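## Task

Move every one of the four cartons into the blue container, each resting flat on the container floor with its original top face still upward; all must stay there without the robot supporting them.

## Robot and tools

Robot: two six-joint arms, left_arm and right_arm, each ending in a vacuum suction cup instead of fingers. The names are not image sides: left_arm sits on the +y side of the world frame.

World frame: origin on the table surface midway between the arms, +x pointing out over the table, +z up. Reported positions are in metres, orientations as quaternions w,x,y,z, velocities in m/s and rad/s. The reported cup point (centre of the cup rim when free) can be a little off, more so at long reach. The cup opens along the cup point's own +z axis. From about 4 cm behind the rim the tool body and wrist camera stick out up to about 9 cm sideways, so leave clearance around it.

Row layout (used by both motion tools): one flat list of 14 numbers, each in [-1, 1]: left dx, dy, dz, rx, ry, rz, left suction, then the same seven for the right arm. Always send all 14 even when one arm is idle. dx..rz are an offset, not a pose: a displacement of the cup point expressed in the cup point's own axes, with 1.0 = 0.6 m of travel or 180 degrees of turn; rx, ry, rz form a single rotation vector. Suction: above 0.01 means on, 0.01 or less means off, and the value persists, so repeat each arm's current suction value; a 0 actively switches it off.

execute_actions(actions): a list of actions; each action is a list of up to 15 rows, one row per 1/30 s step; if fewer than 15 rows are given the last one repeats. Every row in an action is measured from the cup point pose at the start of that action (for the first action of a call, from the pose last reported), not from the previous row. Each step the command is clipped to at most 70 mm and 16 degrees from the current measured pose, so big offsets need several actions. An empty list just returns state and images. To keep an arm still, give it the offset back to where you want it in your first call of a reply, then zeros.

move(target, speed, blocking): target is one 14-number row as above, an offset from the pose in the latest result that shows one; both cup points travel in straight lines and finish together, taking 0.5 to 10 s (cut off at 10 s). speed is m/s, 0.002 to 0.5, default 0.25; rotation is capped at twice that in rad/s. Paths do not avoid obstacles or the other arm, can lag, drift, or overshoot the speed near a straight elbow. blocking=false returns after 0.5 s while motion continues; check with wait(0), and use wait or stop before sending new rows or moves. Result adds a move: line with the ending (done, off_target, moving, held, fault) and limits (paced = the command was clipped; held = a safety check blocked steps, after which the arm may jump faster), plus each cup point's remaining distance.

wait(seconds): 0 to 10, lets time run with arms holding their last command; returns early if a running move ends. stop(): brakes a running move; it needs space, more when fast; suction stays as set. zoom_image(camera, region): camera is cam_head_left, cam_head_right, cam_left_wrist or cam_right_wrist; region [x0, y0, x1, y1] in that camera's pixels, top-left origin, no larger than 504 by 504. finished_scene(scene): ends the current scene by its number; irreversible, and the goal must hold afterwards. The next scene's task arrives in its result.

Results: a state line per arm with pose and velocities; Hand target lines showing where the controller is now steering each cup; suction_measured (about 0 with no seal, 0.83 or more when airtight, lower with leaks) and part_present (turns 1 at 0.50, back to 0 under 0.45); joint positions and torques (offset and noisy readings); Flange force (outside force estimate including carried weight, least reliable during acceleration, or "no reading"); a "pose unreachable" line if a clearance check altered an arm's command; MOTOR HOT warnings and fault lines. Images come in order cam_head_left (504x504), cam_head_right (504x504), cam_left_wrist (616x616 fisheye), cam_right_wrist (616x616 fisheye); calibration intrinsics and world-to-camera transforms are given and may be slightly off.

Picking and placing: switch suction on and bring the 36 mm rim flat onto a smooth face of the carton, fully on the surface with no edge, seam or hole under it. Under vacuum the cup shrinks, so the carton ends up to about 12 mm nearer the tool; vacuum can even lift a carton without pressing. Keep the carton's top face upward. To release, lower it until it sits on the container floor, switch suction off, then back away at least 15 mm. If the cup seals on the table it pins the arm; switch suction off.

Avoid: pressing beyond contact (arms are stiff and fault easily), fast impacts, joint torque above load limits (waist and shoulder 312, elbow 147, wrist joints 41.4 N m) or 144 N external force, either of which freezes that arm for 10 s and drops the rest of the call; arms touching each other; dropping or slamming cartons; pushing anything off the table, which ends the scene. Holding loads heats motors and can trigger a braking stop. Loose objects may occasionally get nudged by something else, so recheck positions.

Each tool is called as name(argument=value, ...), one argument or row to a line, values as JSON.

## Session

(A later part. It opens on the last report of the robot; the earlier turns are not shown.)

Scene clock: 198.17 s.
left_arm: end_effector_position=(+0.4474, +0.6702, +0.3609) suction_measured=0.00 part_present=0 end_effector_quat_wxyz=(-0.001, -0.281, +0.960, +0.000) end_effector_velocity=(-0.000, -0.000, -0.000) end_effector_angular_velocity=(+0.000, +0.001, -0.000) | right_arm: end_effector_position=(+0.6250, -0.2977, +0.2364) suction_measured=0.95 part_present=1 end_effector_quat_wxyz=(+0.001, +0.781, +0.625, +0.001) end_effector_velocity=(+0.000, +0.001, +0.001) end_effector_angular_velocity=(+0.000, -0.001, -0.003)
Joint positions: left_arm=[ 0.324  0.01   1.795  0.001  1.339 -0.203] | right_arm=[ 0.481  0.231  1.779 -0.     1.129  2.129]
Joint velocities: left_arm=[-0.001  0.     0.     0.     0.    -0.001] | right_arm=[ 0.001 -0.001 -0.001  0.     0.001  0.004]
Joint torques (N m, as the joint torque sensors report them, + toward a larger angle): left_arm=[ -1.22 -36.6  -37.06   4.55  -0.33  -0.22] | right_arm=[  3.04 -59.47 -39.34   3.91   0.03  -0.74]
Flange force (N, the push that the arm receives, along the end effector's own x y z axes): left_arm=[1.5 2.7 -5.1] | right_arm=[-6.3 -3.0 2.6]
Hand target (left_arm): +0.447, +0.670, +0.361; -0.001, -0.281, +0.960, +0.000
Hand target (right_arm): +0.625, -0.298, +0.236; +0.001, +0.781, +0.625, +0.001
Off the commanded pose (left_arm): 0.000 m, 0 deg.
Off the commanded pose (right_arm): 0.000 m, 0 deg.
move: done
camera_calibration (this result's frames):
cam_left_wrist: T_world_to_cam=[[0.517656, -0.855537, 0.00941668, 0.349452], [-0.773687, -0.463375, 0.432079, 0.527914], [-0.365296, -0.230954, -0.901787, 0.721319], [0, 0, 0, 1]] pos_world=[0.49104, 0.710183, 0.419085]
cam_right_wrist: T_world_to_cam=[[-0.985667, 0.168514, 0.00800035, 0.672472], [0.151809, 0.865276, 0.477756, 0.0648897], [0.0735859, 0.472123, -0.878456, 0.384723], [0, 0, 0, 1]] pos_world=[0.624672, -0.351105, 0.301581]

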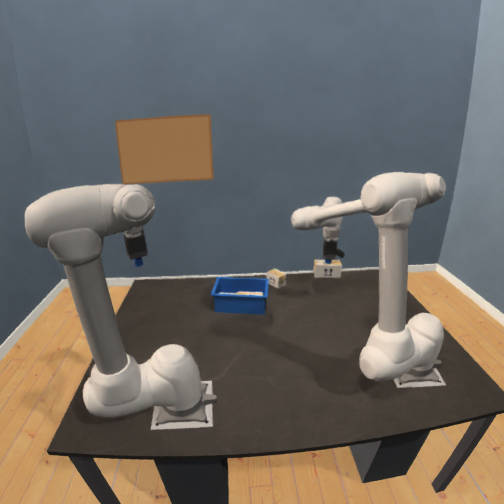

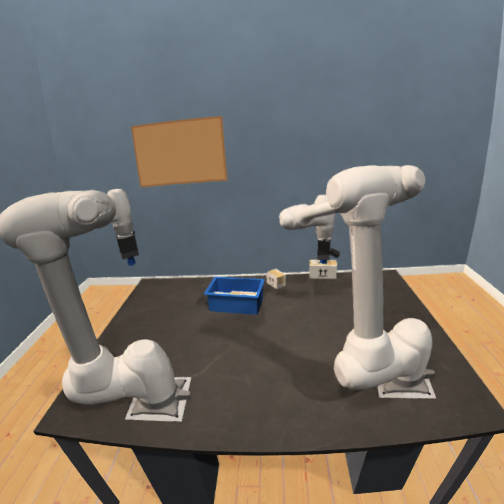

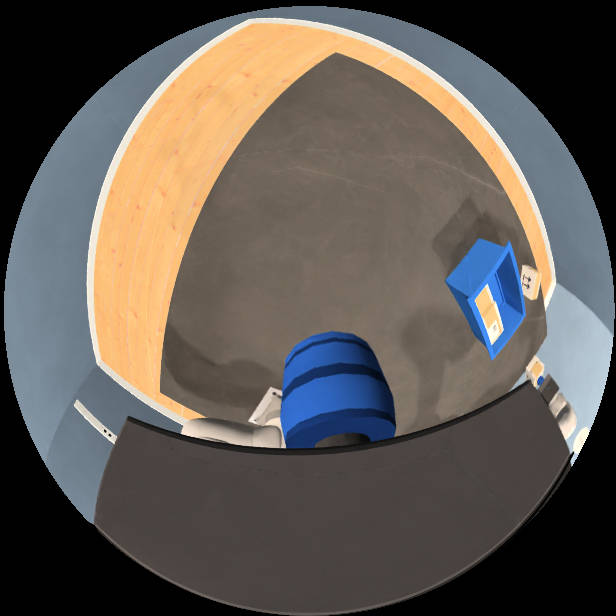

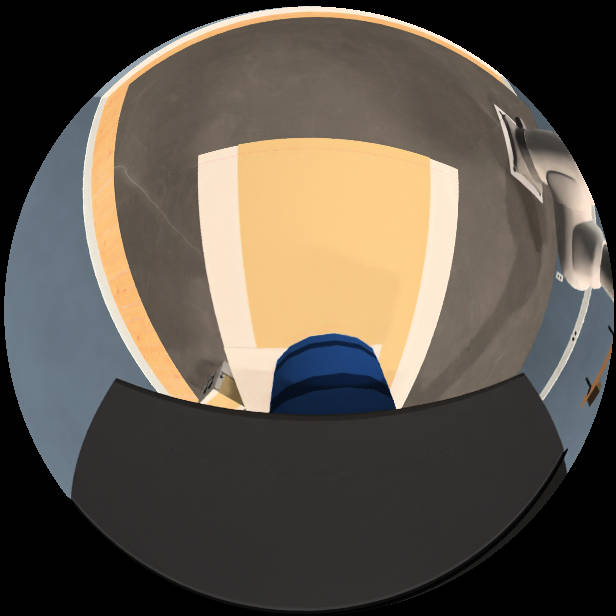

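move(
  target=[0,0,0,0,0,0,0,0.8766,-0.1259,0,0,0,0,1],
  speed=0.35,
)

move(
  target=[0,0,0,0,0,0,0,0,0,0.1,0,0,0,1],
  speed=0.1,
)

Scene clock: 207.83 s.
left_arm: end_effector_position=(+0.4474, +0.6702, +0.3609) suction_measured=0.00 part_present=0 end_effector_quat_wxyz=(-0.001, -0.281, +0.960, +0.000) end_effector_velocity=(-0.000, -0.000, +0.000) end_effector_angular_velocity=(+0.000, +0.001, -0.001) | right_arm: end_effector_position=(+0.6660, +0.2320, +0.2375) suction_measured=0.95 part_present=1 end_effector_quat_wxyz=(+0.000, +0.781, +0.625, +0.001) end_effector_velocity=(+0.000, +0.001, -0.001) end_effector_angular_velocity=(-0.001, +0.001, -0.000)
Joint positions: left_arm=[ 0.324  0.01   1.795  0.001  1.339 -0.203] | right_arm=[ 0.99   0.813  0.864 -0.001  1.462  2.638]
Joint velocities: left_arm=[-0.001 -0.001 -0.     0.001  0.002  0.   ] | right_arm=[ 0.     0.003 -0.004  0.001  0.003  0.   ]
Joint torques (N m, as the joint torque sensors report them, + toward a larger angle): left_arm=[ -2.28 -37.08 -36.82   4.41  -0.24  -0.11] | right_arm=[   3.58 -115.09  -43.29    4.27    0.07   -0.95]
Flange force (N, the push that the arm receives, along the end effector's own x y z axes): left_arm=[0.8 4.4 -5.5] | right_arm=[-10.8 -3.0 4.7]
Hand target (left_arm): +0.447, +0.670, +0.361; -0.001, -0.281, +0.960, +0.000
Hand target (right_arm): +0.666, +0.232, +0.237; +0.000, +0.781, +0.625, +0.001
Off the commanded pose (left_arm): 0.000 m, 0 deg.
Off the commanded pose (right_arm): 0.001 m, 0 deg.
move: done
camera_calibration (this result's frames):
cam_left_wrist: T_world_to_cam=[[0.517656, -0.855537, 0.00941679, 0.349452], [-0.773687, -0.463375, 0.432079, 0.527914], [-0.365296, -0.230954, -0.901787, 0.721319], [0, 0, 0, 1]] pos_world=[0.49104, 0.710183, 0.419084]
cam_right_wrist: T_world_to_cam=[[-0.985615, 0.168804, 0.00829003, 0.623487], [0.152123, 0.864706, 0.478687, -0.400458], [0.073636, 0.473062, -0.877946, 0.132167], [0, 0, 0, 1]] pos_world=[0.665705, 0.178508, 0.302561]

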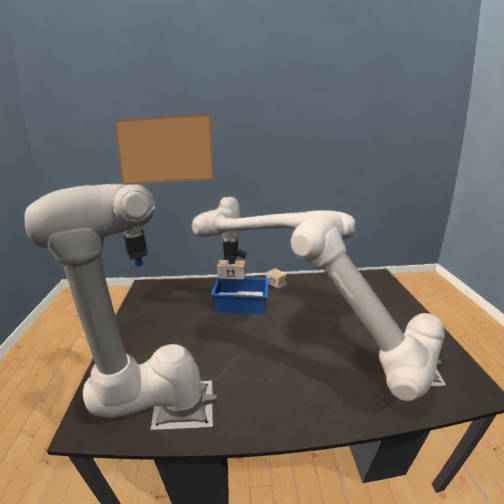

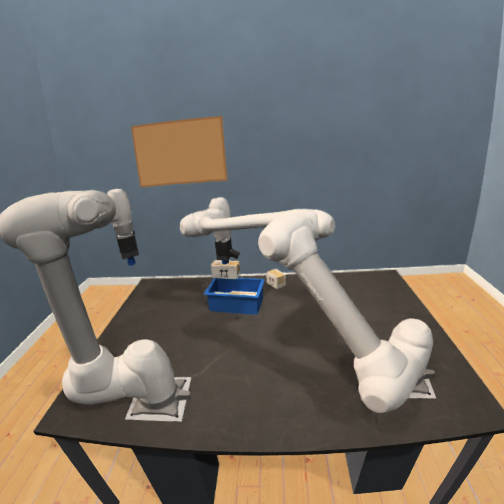

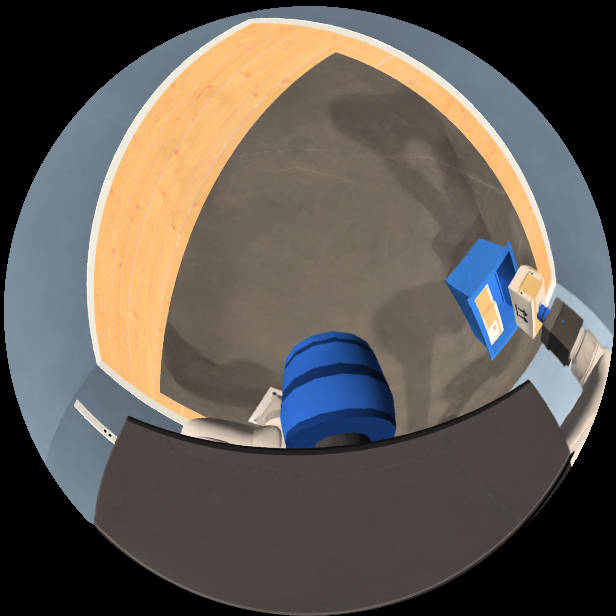

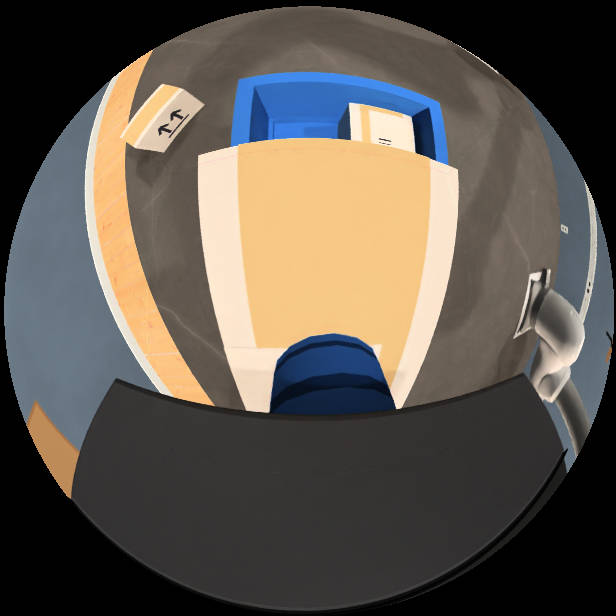

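Scene clock: 208.80 s.
left_arm: end_effector_position=(+0.4474, +0.6702, +0.3609) suction_measured=0.00 part_present=0 end_effector_quat_wxyz=(-0.001, -0.281, +0.960, +0.000) end_effector_velocity=(+0.000, -0.000, -0.000) end_effector_angular_velocity=(+0.000, -0.001, -0.000) | right_arm: end_effector_position=(+0.6662, +0.2321, +0.1775) suction_measured=0.95 part_present=1 end_effector_quat_wxyz=(+0.000, +0.781, +0.625, +0.001) end_effector_velocity=(-0.000, -0.000, +0.000) end_effector_angular_velocity=(+0.002, +0.000, -0.001)
Joint positions: left_arm=[ 0.324  0.01   1.795  0.001  1.339 -0.203] | right_arm=[ 0.99   0.832  0.938 -0.001  1.369  2.638]
Joint velocities: left_arm=[-0.     0.     0.    -0.    -0.002 -0.   ] | right_arm=[-0.    -0.001  0.001  0.001 -0.001  0.   ]
Joint torques (N m, as the joint torque sensors report them, + toward a larger angle): left_arm=[ -1.85 -36.27 -36.82   4.33  -0.34  -0.07] | right_arm=[   2.48 -113.63  -41.59    4.24    0.3    -0.91]
Flange force (N, the push that the arm receives, along the end effector's own x y z axes): left_arm=[1.7 3.7 -5.7] | right_arm=[-10.2 -3.9 1.6]
Hand target (left_arm): +0.447, +0.670, +0.361; -0.001, -0.281, +0.960, +0.000
Hand target (right_arm): +0.666, +0.232, +0.177; +0.000, +0.781, +0.625, +0.001
Off the commanded pose (left_arm): 0.000 m, 0 deg.
Off the commanded pose (right_arm): 0.000 m, 0 deg.
move: done
camera_calibration (this result's frames):
cam_left_wrist: T_world_to_cam=[[0.517656, -0.855537, 0.00941671, 0.349452], [-0.773687, -0.463375, 0.432079, 0.527915], [-0.365296, -0.230954, -0.901787, 0.721319], [0, 0, 0, 1]] pos_world=[0.49104, 0.710183, 0.419085]
cam_right_wrist: T_world_to_cam=[[-0.98563, 0.168718, 0.00824952, 0.62413], [0.152027, 0.86472, 0.478694, -0.371867], [0.0736307, 0.473069, -0.877943, 0.0794646], [0, 0, 0, 1]] pos_world=[0.665844, 0.178667, 0.242627]

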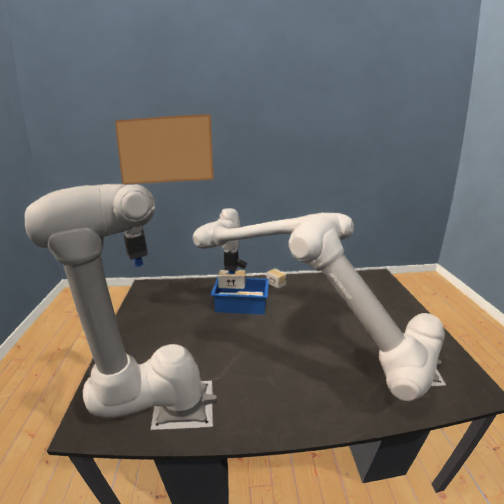

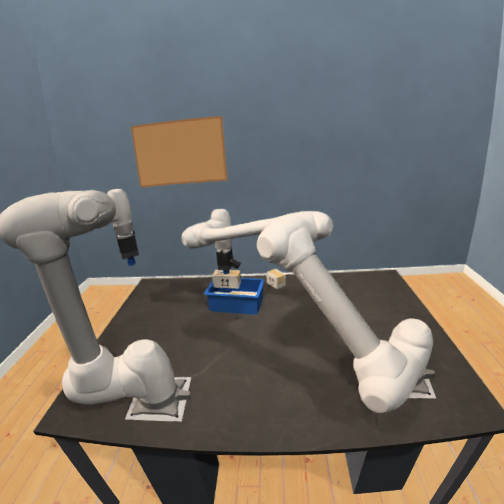

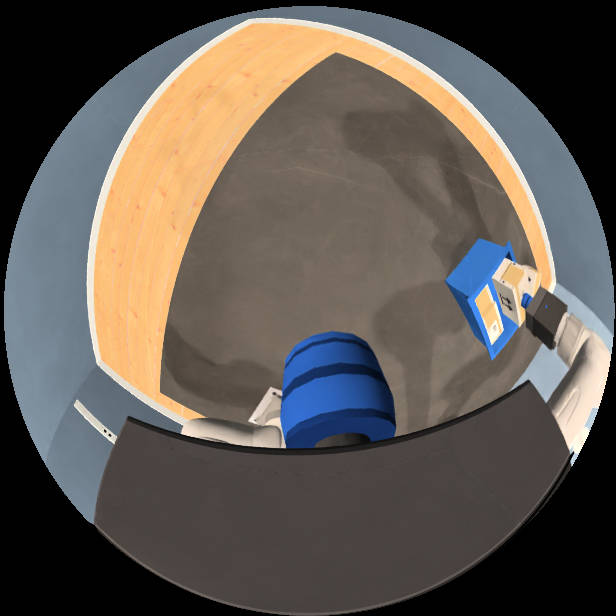

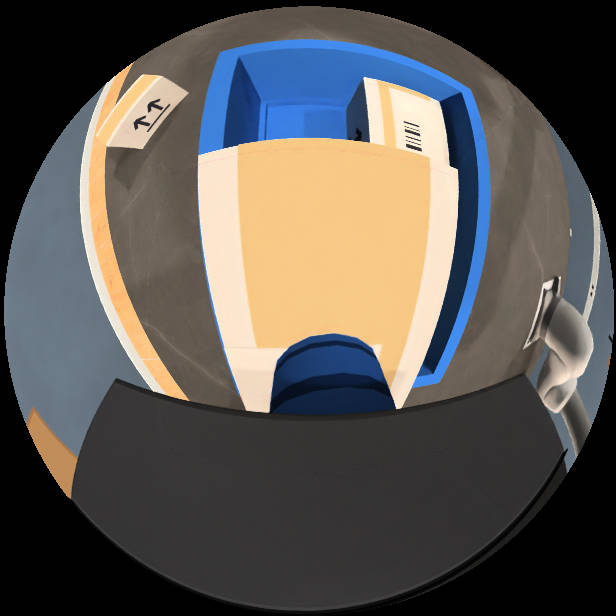

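move(
  target=[0,0,0,0,0,0,0,0,0.01,0,0,0,0,1],
  speed=0.05,
)

move(
  target=[0,0,0,0,0,0,0,0,0,0.135,0,0,0,1],
  speed=0.06,
)

Scene clock: 214.97 s.
left_arm: end_effector_position=(+0.4474, +0.6702, +0.3609) suction_measured=0.00 part_present=0 end_effector_quat_wxyz=(-0.001, -0.281, +0.960, +0.000) end_effector_velocity=(+0.001, -0.000, -0.001) end_effector_angular_velocity=(-0.001, +0.000, -0.000) | right_arm: end_effector_position=(+0.6720, +0.2308, +0.1775) suction_measured=0.95 part_present=1 end_effector_quat_wxyz=(+0.000, +0.781, +0.625, +0.001) end_effector_velocity=(+0.001, +0.000, -0.001) end_effector_angular_velocity=(-0.001, +0.001, -0.001)
Joint positions: left_arm=[ 0.324  0.01   1.795  0.001  1.339 -0.203] | right_arm=[ 0.985  0.837  0.928 -0.001  1.374  2.633]
Joint velocities: left_arm=[-0.001  0.002 -0.    -0.001 -0.002 -0.   ] | right_arm=[-0.     0.002 -0.001  0.     0.     0.   ]
Joint torques (N m, as the joint torque sensors report them, + toward a larger angle): left_arm=[ -0.39 -36.16 -36.48   4.28  -0.35  -0.33] | right_arm=[   4.   -113.49  -42.49    4.26    0.18   -0.76]
Flange force (N, the push that the arm receives, along the end effector's own x y z axes): left_arm=[1.4 1.1 -5.9] | right_arm=[-14.3 -3.9 3.1]
Hand target (left_arm): +0.447, +0.670, +0.361; -0.001, -0.281, +0.960, +0.000
Hand target (right_arm): +0.672, +0.231, +0.178; +0.000, +0.781, +0.625, +0.001
Off the commanded pose (left_arm): 0.000 m, 0 deg.
Off the commanded pose (right_arm): 0.000 m, 0 deg.
move: done
camera_calibration (this result's frames):
cam_left_wrist: T_world_to_cam=[[0.517656, -0.855537, 0.0094167, 0.349452], [-0.773687, -0.463375, 0.432079, 0.527914], [-0.365296, -0.230954, -0.901787, 0.721319], [0, 0, 0, 1]] pos_world=[0.49104, 0.710183, 0.419084]
cam_right_wrist: T_world_to_cam=[[-0.98563, 0.168714, 0.00827423, 0.630067], [0.152035, 0.864711, 0.478706, -0.371643], [0.0736098, 0.473085, -0.877936, 0.0796649], [0, 0, 0, 1]] pos_world=[0.671651, 0.177374, 0.242635]

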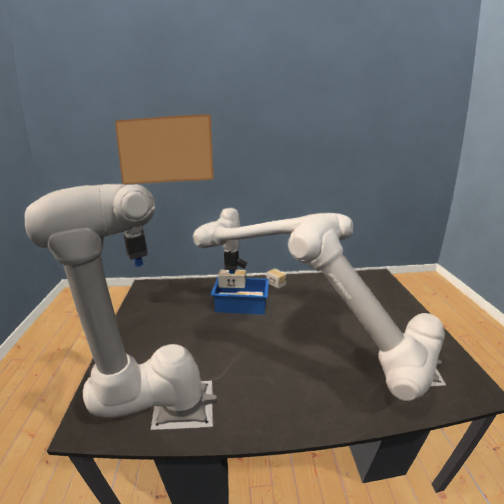

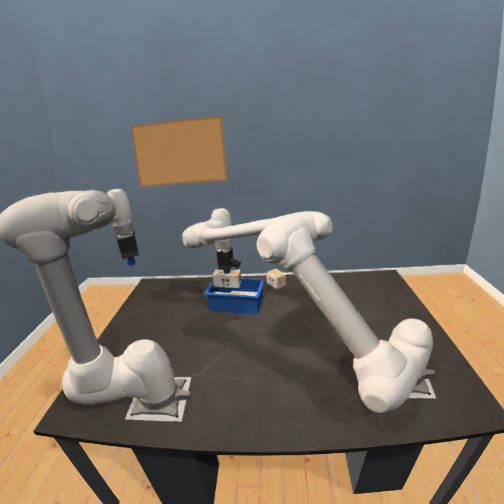

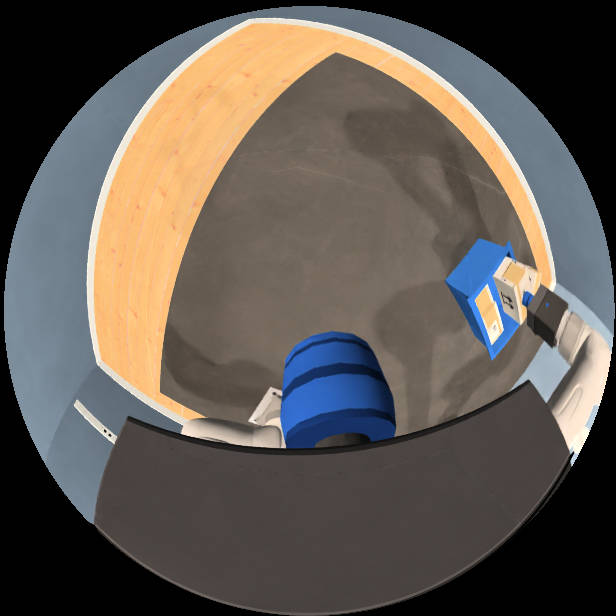

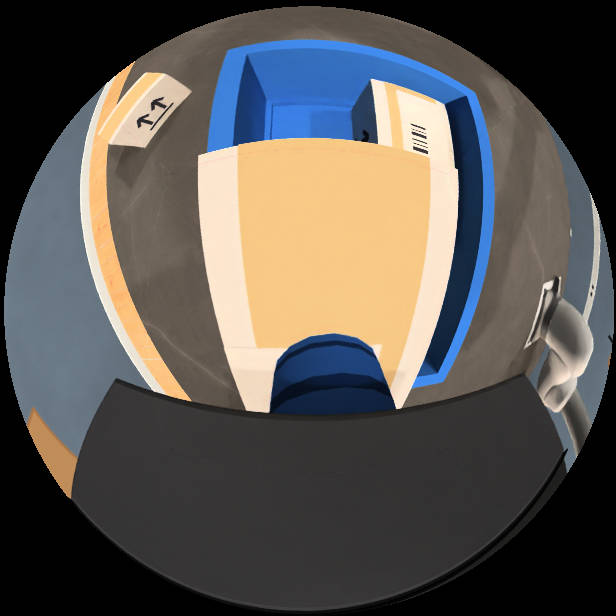

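Scene clock: 216.63 s.
left_arm: end_effector_position=(+0.4474, +0.6702, +0.3609) suction_measured=0.00 part_present=0 end_effector_quat_wxyz=(-0.001, -0.281, +0.960, +0.000) end_effector_velocity=(+0.000, +0.000, -0.000) end_effector_angular_velocity=(-0.001, -0.001, +0.001) | right_arm: end_effector_position=(+0.6722, +0.2310, +0.0966) suction_measured=0.95 part_present=1 end_effector_quat_wxyz=(+0.000, +0.781, +0.625, +0.001) end_effector_velocity=(+0.002, -0.002, -0.000) end_effector_angular_velocity=(+0.001, -0.001, -0.003)
Joint positions: left_arm=[ 0.324  0.01   1.795  0.001  1.339 -0.203] | right_arm=[ 0.985  0.877  1.003 -0.001  1.259  2.633]
Joint velocities: left_arm=[ 0.001  0.    -0.    -0.001 -0.001  0.   ] | right_arm=[-0.003  0.     0.     0.    -0.001 -0.   ]
Joint torques (N m, as the joint torque sensors report them, + toward a larger angle): left_arm=[ -2.05 -36.35 -36.63   4.29  -0.33  -0.19] | right_arm=[   5.01 -116.94  -41.83    4.13    0.01   -0.97]
Flange force (N, the push that the arm receives, along the end effector's own x y z axes): left_arm=[1.4 4.5 -6.2] | right_arm=[-13.0 -1.4 1.9]
Hand target (left_arm): +0.447, +0.670, +0.361; -0.001, -0.281, +0.960, +0.000
Hand target (right_arm): +0.672, +0.231, +0.097; +0.000, +0.781, +0.625, +0.001
Off the commanded pose (left_arm): 0.000 m, 0 deg.
Off the commanded pose (right_arm): 0.000 m, 0 deg.
move: done
camera_calibration (this result's frames):
cam_left_wrist: T_world_to_cam=[[0.517656, -0.855537, 0.00941683, 0.349452], [-0.773687, -0.463375, 0.432079, 0.527914], [-0.365296, -0.230954, -0.901787, 0.721319], [0, 0, 0, 1]] pos_world=[0.49104, 0.710183, 0.419084]
cam_right_wrist: T_world_to_cam=[[-0.985645, 0.168628, 0.00827933, 0.630919], [0.151959, 0.864708, 0.478736, -0.333056], [0.0735693, 0.473122, -0.87792, 0.00851296], [0, 0, 0, 1]] pos_world=[0.671847, 0.177578, 0.161696]

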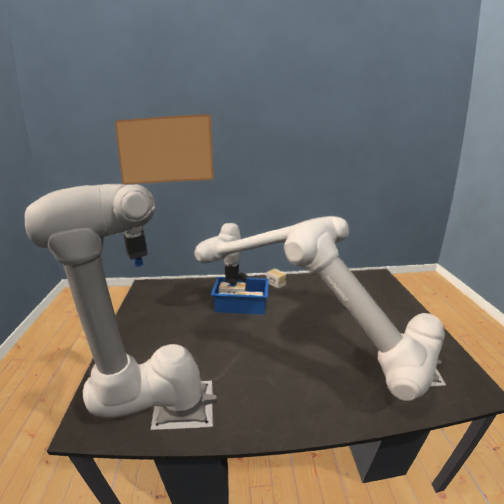

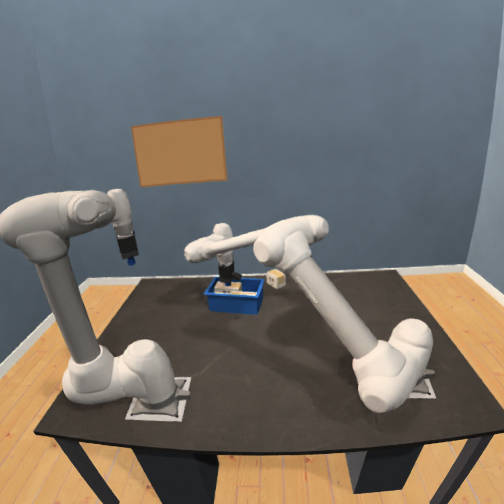

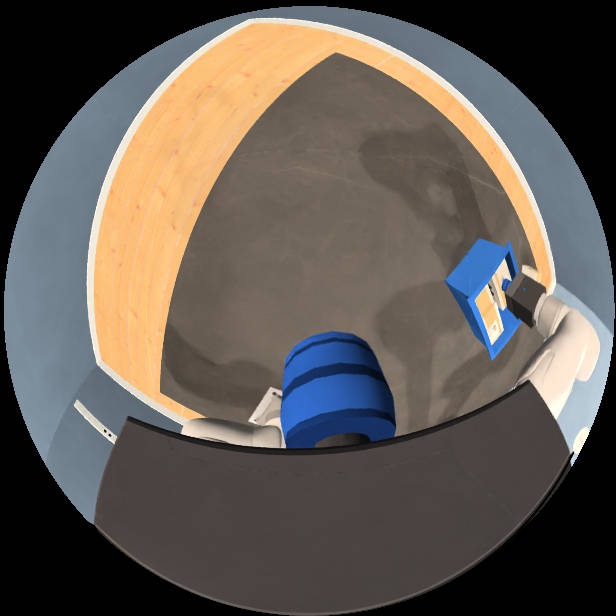

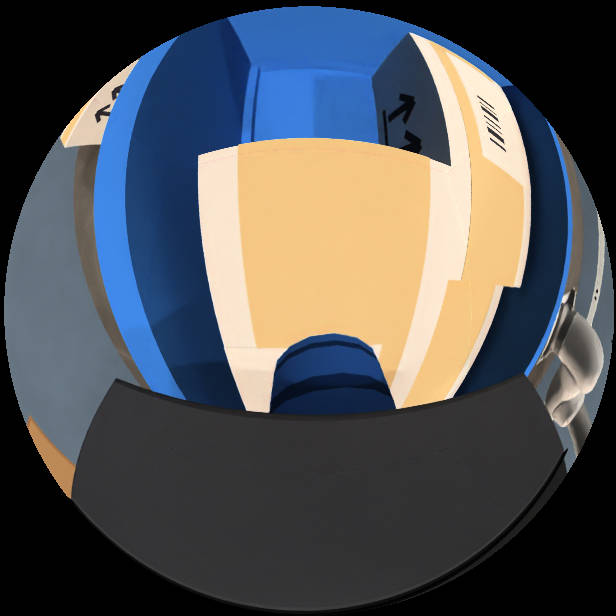

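move(
  target=[0,0,0,0,0,0,0,0,0,0.0225,0,0,0,1],
  speed=0.02,
)

move(
  target=[0,0,0,0,0,0,0,0.012,0,0,0,0,0,1],
  speed=0.01,
)

Scene clock: 224.43 s.
left_arm: end_effector_position=(+0.4474, +0.6702, +0.3609) suction_measured=0.00 part_present=0 end_effector_quat_wxyz=(-0.001, -0.281, +0.960, +0.000) end_effector_velocity=(-0.000, +0.000, -0.001) end_effector_angular_velocity=(-0.001, +0.002, -0.000) | right_arm: end_effector_position=(+0.6722, +0.2311, +0.0832) suction_measured=0.95 part_present=1 end_effector_quat_wxyz=(+0.000, +0.781, +0.625, +0.002) end_effector_velocity=(-0.000, +0.000, -0.001) end_effector_angular_velocity=(+0.001, +0.000, +0.000)
Joint positions: left_arm=[ 0.324  0.01   1.795  0.001  1.339 -0.203] | right_arm=[ 0.985  0.886  1.012 -0.001  1.241  2.633]
Joint velocities: left_arm=[ 0.001  0.002 -0.    -0.     0.002  0.001] | right_arm=[ 0.     0.001  0.001  0.001 -0.002 -0.   ]
Joint torques (N m, as the joint torque sensors report them, + toward a larger angle): left_arm=[ -1.77 -36.04 -36.31   4.45  -0.31  -0.21] | right_arm=[   4.76 -116.95  -40.91    4.06    0.15   -0.9 ]
Flange force (N, the push that the arm receives, along the end effector's own x y z axes): left_arm=[1.6 4.0 -6.8] | right_arm=[-10.8 -1.1 2.0]
Hand target (left_arm): +0.447, +0.670, +0.361; -0.001, -0.281, +0.960, +0.000
Hand target (right_arm): +0.672, +0.231, +0.083; +0.000, +0.781, +0.625, +0.001
Off the commanded pose (left_arm): 0.000 m, 0 deg.
Off the commanded pose (right_arm): 0.000 m, 0 deg.
move: done
camera_calibration (this result's frames):
cam_left_wrist: T_world_to_cam=[[0.517656, -0.855537, 0.00941679, 0.349452], [-0.773687, -0.463375, 0.432079, 0.527914], [-0.365296, -0.230954, -0.901787, 0.721319], [0, 0, 0, 1]] pos_world=[0.49104, 0.710183, 0.419084]
cam_right_wrist: T_world_to_cam=[[-0.985646, 0.168622, 0.00827895, 0.631057], [0.151953, 0.864705, 0.478744, -0.326657], [0.073568, 0.47313, -0.877915, -0.00330249], [0, 0, 0, 1]] pos_world=[0.671878, 0.177614, 0.148261]

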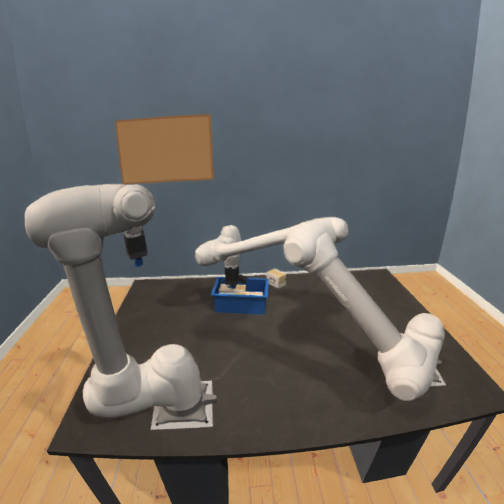

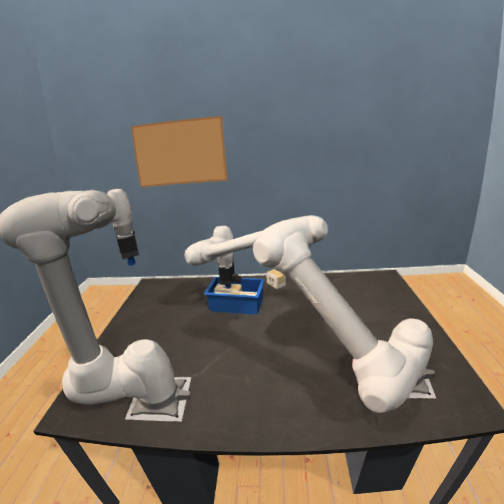

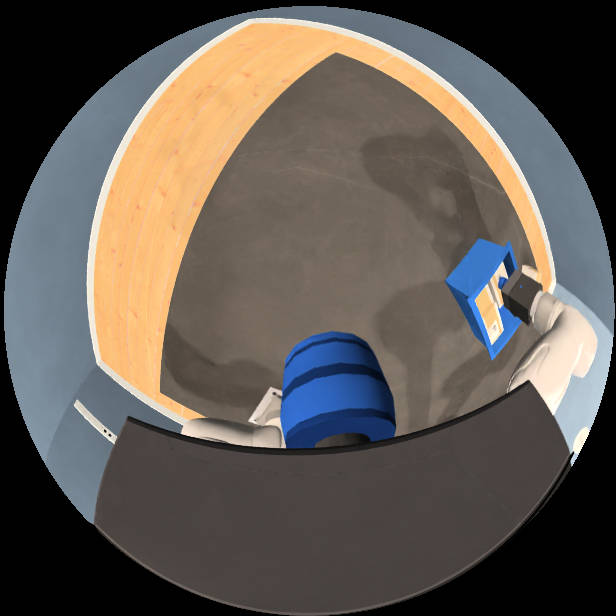

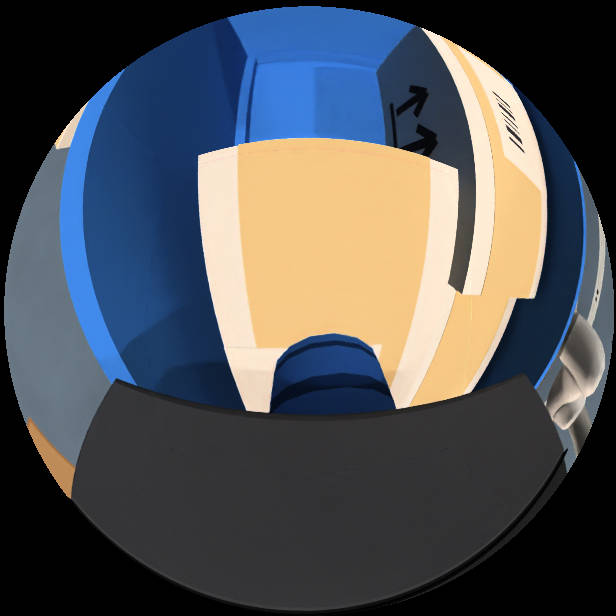

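Scene clock: 225.37 s.
left_arm: end_effector_position=(+0.4474, +0.6702, +0.3609) suction_measured=0.00 part_present=0 end_effector_quat_wxyz=(-0.001, -0.281, +0.960, +0.000) end_effector_velocity=(-0.000, -0.000, +0.001) end_effector_angular_velocity=(+0.001, -0.001, -0.002) | right_arm: end_effector_position=(+0.6738, +0.2381, +0.0832) suction_measured=0.95 part_present=1 end_effector_quat_wxyz=(+0.000, +0.781, +0.625, +0.002) end_effector_velocity=(-0.001, +0.001, -0.001) end_effector_angular_velocity=(-0.001, +0.001, +0.001)
Joint positions: left_arm=[ 0.324  0.01   1.795  0.001  1.339 -0.203] | right_arm=[ 0.988  0.897  0.99  -0.001  1.251  2.636]
Joint velocities: left_arm=[-0.001 -0.001 -0.     0.001  0.001  0.001] | right_arm=[ 0.001  0.001 -0.001 -0.     0.001  0.   ]
Joint torques (N m, as the joint torque sensors report them, + toward a larger angle): left_arm=[ -2.01 -36.45 -36.75   4.29  -0.3   -0.16] | right_arm=[   3.86 -117.5   -41.61    4.54   -0.5    -1.05]
Flange force (N, the push that the arm receives, along the end effector's own x y z axes): left_arm=[1.6 4.2 -5.9] | right_arm=[-11.7 -3.9 1.3]
Hand target (left_arm): +0.447, +0.670, +0.361; -0.001, -0.281, +0.960, +0.000
Hand target (right_arm): +0.674, +0.238, +0.083; +0.000, +0.781, +0.625, +0.002
Off the commanded pose (left_arm): 0.000 m, 0 deg.
Off the commanded pose (right_arm): 0.000 m, 0 deg.
move: done
camera_calibration (this result's frames):
cam_left_wrist: T_world_to_cam=[[0.517656, -0.855537, 0.00941677, 0.349452], [-0.773687, -0.463375, 0.432079, 0.527914], [-0.365296, -0.230954, -0.901787, 0.721319], [0, 0, 0, 1]] pos_world=[0.49104, 0.710183, 0.419084]
cam_right_wrist: T_world_to_cam=[[-0.985644, 0.168634, 0.00828321, 0.631413], [0.151965, 0.864699, 0.47875, -0.332952], [0.073571, 0.473136, -0.877912, -0.00671307], [0, 0, 0, 1]] pos_world=[0.673439, 0.184602, 0.148277]

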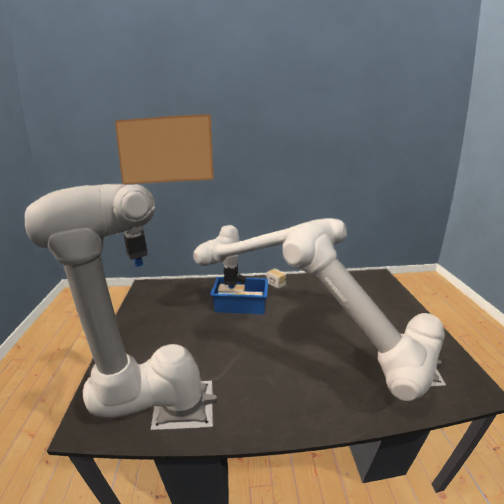

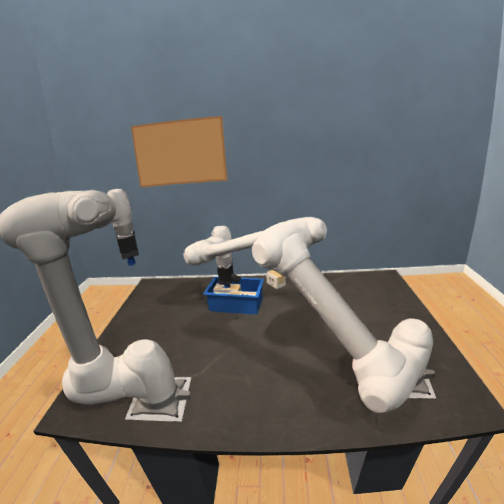

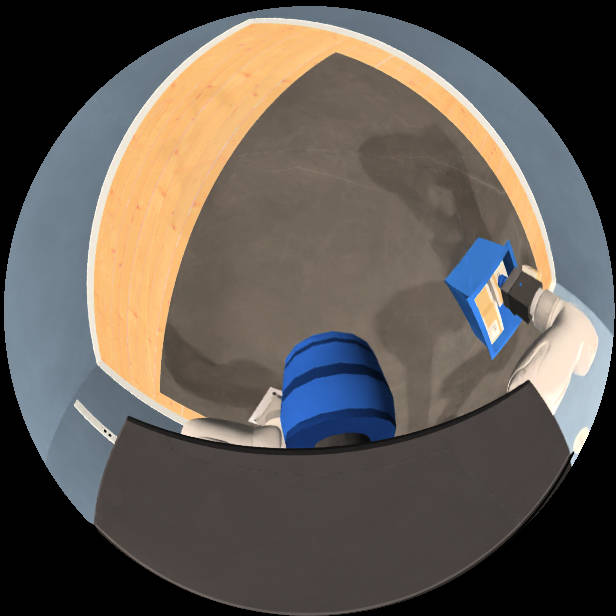

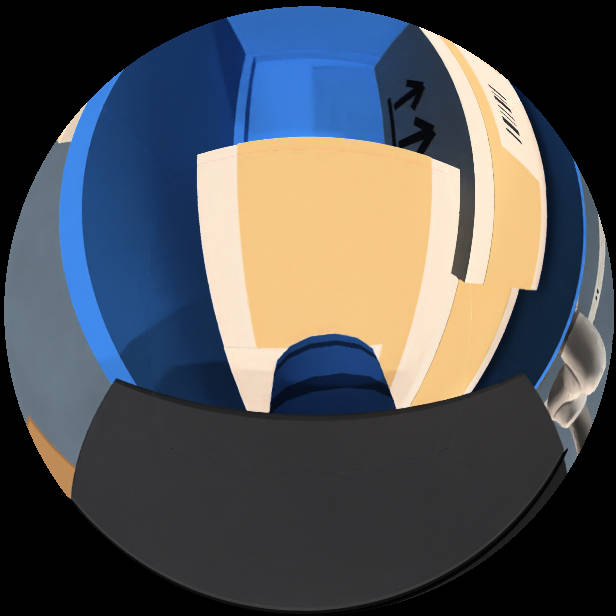

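execute_actions(
  actions=[
    [[0,0,0,0,0,0,0,-0.0025,0,0,0,0,0,1]],
    [[0,0,0,0,0,0,0,0,0,0.004,0,0,0,1]],
    [[0,0,0,0,0,0,0,0,0,0,0,0,0,0]],
  ],
)

move(
  target=[0,0,0,0,0,0,0,0,0,-0.2,0,0,0,0],
)

Scene clock: 231.27 s.
left_arm: end_effector_position=(+0.4474, +0.6702, +0.3609) suction_measured=0.00 part_present=0 end_effector_quat_wxyz=(-0.001, -0.281, +0.960, +0.000) end_effector_velocity=(+0.000, +0.000, -0.001) end_effector_angular_velocity=(-0.001, +0.000, -0.001) | right_arm: end_effector_position=(+0.6734, +0.2366, +0.0808) suction_measured=0.01 part_present=0 end_effector_quat_wxyz=(+0.000, +0.781, +0.625, +0.002) end_effector_velocity=(+0.001, +0.000, +0.002) end_effector_angular_velocity=(+0.002, -0.002, -0.000)
Joint positions: left_arm=[ 0.324  0.01   1.795  0.001  1.339 -0.203] | right_arm=[ 0.988  0.896  0.997 -0.001  1.246  2.636]
Joint velocities: left_arm=[ 0.001  0.001 -0.    -0.001 -0.001  0.002] | right_arm=[-0.    -0.001 -0.002 -0.001  0.     0.   ]
Joint torques (N m, as the joint torque sensors report them, + toward a larger angle): left_arm=[ -0.98 -36.36 -36.78   4.37  -0.43  -0.21] | right_arm=[   5.11 -103.41  -32.92    4.17   -0.03   -0.86]
Flange force (N, the push that the arm receives, along the end effector's own x y z axes): left_arm=[1.2 2.3 -5.6] | right_arm=[-8.9 -0.2 -13.5]
Flange force at the end of the 1st action (N, along the end effector's axes at the end of the call): left_arm=[-0.9 1.8 -6.4] | right_arm=[-11.7 -2.6 0.9]
Flange force at the end of the 2nd action (N, along the end effector's axes at the end of the call): left_arm=[-1.0 4.2 -5.4] | right_arm=[-10.2 -3.0 1.2]
Hand target (left_arm): +0.447, +0.670, +0.361; -0.001, -0.281, +0.960, +0.000
Hand target (right_arm): +0.673, +0.237, +0.081; +0.000, +0.781, +0.625, +0.002
Off the commanded pose (left_arm): 0.000 m, 0 deg.
Off the commanded pose (right_arm): 0.000 m, 0 deg.
camera_calibration (this result's frames):
cam_left_wrist: T_world_to_cam=[[0.517656, -0.855537, 0.00941661, 0.349452], [-0.773687, -0.463375, 0.432079, 0.527915], [-0.365296, -0.230953, -0.901787, 0.721319], [0, 0, 0, 1]] pos_world=[0.49104, 0.710183, 0.419085]
cam_right_wrist: T_world_to_cam=[[-0.985652, 0.168586, 0.00828298, 0.63134], [0.151923, 0.864707, 0.478749, -0.330486], [0.0735483, 0.473138, -0.877913, -0.00810774], [0, 0, 0, 1]] pos_world=[0.673086, 0.183175, 0.145873]

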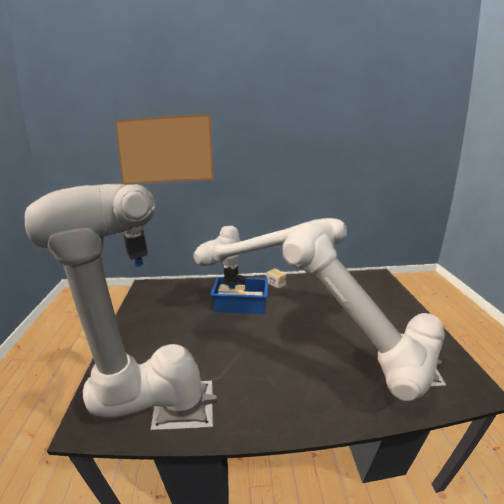

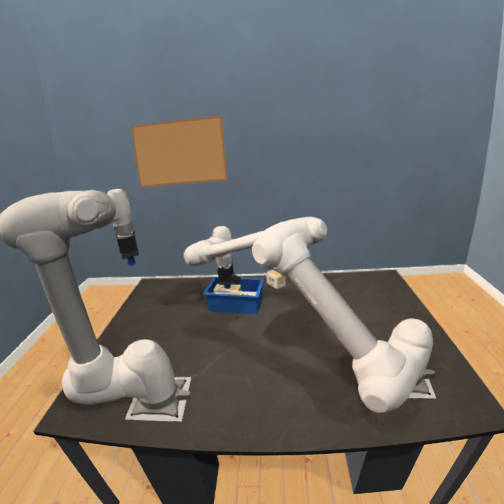

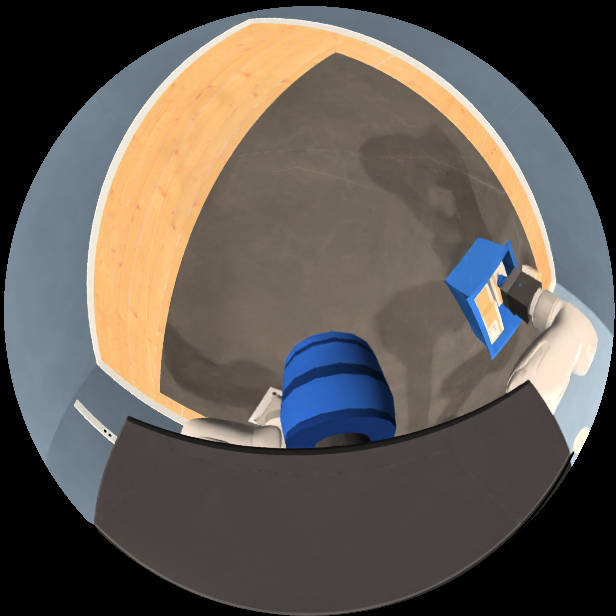

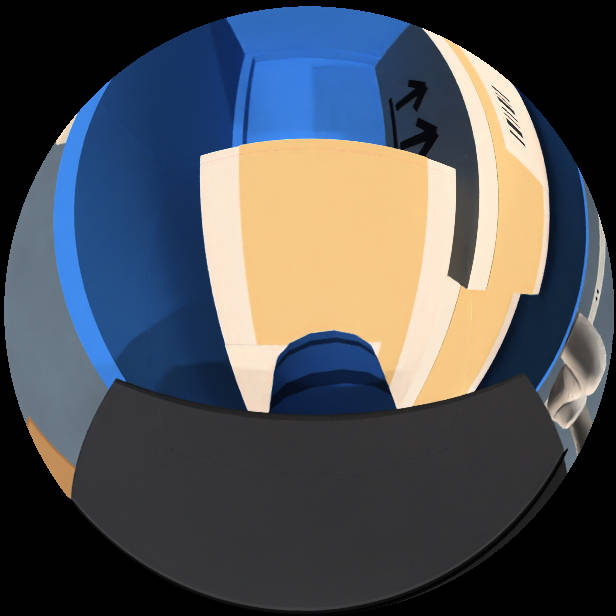

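Scene clock: 232.20 s.
left_arm: end_effector_position=(+0.4474, +0.6702, +0.3609) suction_measured=0.00 part_present=0 end_effector_quat_wxyz=(-0.001, -0.281, +0.960, +0.000) end_effector_velocity=(+0.001, -0.000, -0.002) end_effector_angular_velocity=(-0.002, +0.003, -0.000) | right_arm: end_effector_position=(+0.6731, +0.2363, +0.2007) suction_measured=0.01 part_present=0 end_effector_quat_wxyz=(+0.000, +0.781, +0.625, +0.001) end_effector_velocity=(+0.000, +0.000, +0.001) end_effector_angular_velocity=(+0.001, +0.000, -0.000)
Joint positions: left_arm=[ 0.324  0.01   1.795  0.001  1.339 -0.203] | right_arm=[ 0.988  0.839  0.882 -0.001  1.417  2.636]
Joint velocities: left_arm=[-0.001  0.003  0.    -0.001 -0.    -0.001] | right_arm=[ 0.     0.    -0.002  0.     0.001  0.   ]
Joint torques (N m, as the joint torque sensors report them, + toward a larger angle): left_arm=[ -0.51 -36.19 -36.98   4.5   -0.24  -0.28] | right_arm=[   4.8  -111.59  -41.84    4.18    0.05   -0.82]
Flange force (N, the push that the arm receives, along the end effector's own x y z axes): left_arm=[1.9 1.5 -4.9] | right_arm=[-16.2 -4.3 0.9]
Hand target (left_arm): +0.447, +0.670, +0.361; -0.001, -0.281, +0.960, +0.000
Hand target (right_arm): +0.673, +0.236, +0.201; +0.000, +0.781, +0.625, +0.002
Off the commanded pose (left_arm): 0.000 m, 0 deg.
Off the commanded pose (right_arm): 0.000 m, 0 deg.
move: done
camera_calibration (this result's frames):
cam_left_wrist: T_world_to_cam=[[0.517656, -0.855537, 0.00941663, 0.349452], [-0.773687, -0.463375, 0.432079, 0.527915], [-0.365296, -0.230954, -0.901787, 0.721319], [0, 0, 0, 1]] pos_world=[0.49104, 0.710183, 0.419085]
cam_right_wrist: T_world_to_cam=[[-0.98563, 0.168717, 0.00827877, 0.630087], [0.152039, 0.864712, 0.478703, -0.387655], [0.0736065, 0.473082, -0.877938, 0.097329], [0, 0, 0, 1]] pos_world=[0.672807, 0.182859, 0.265804]

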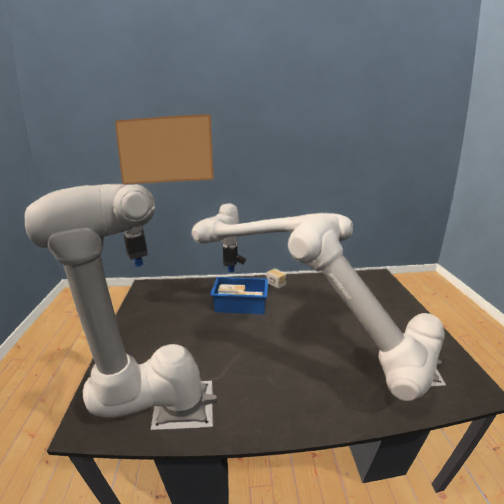

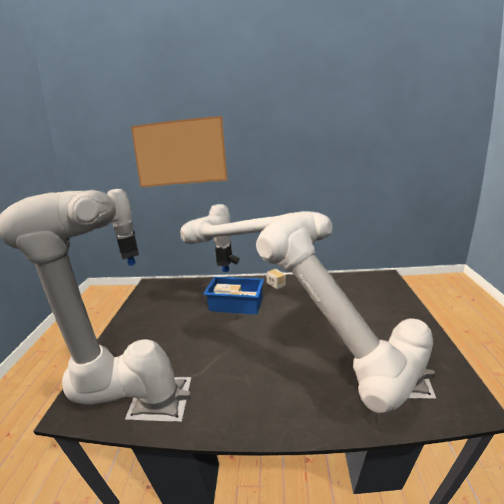

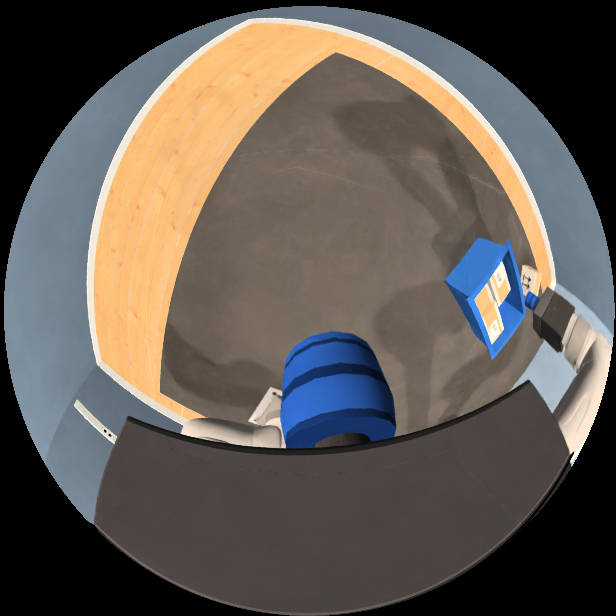

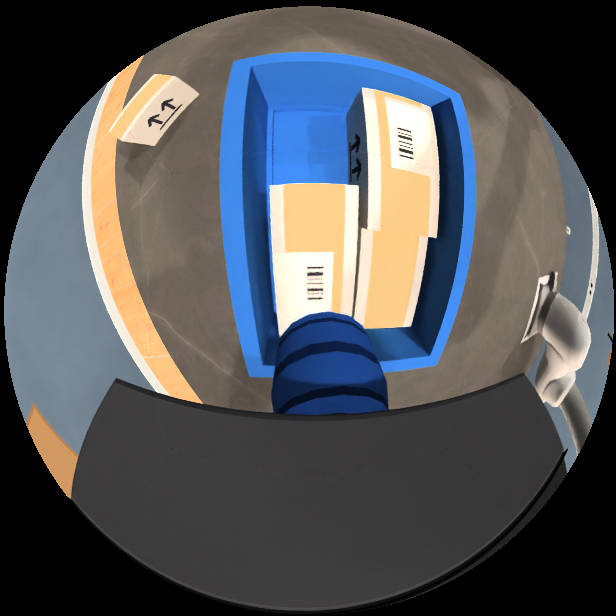

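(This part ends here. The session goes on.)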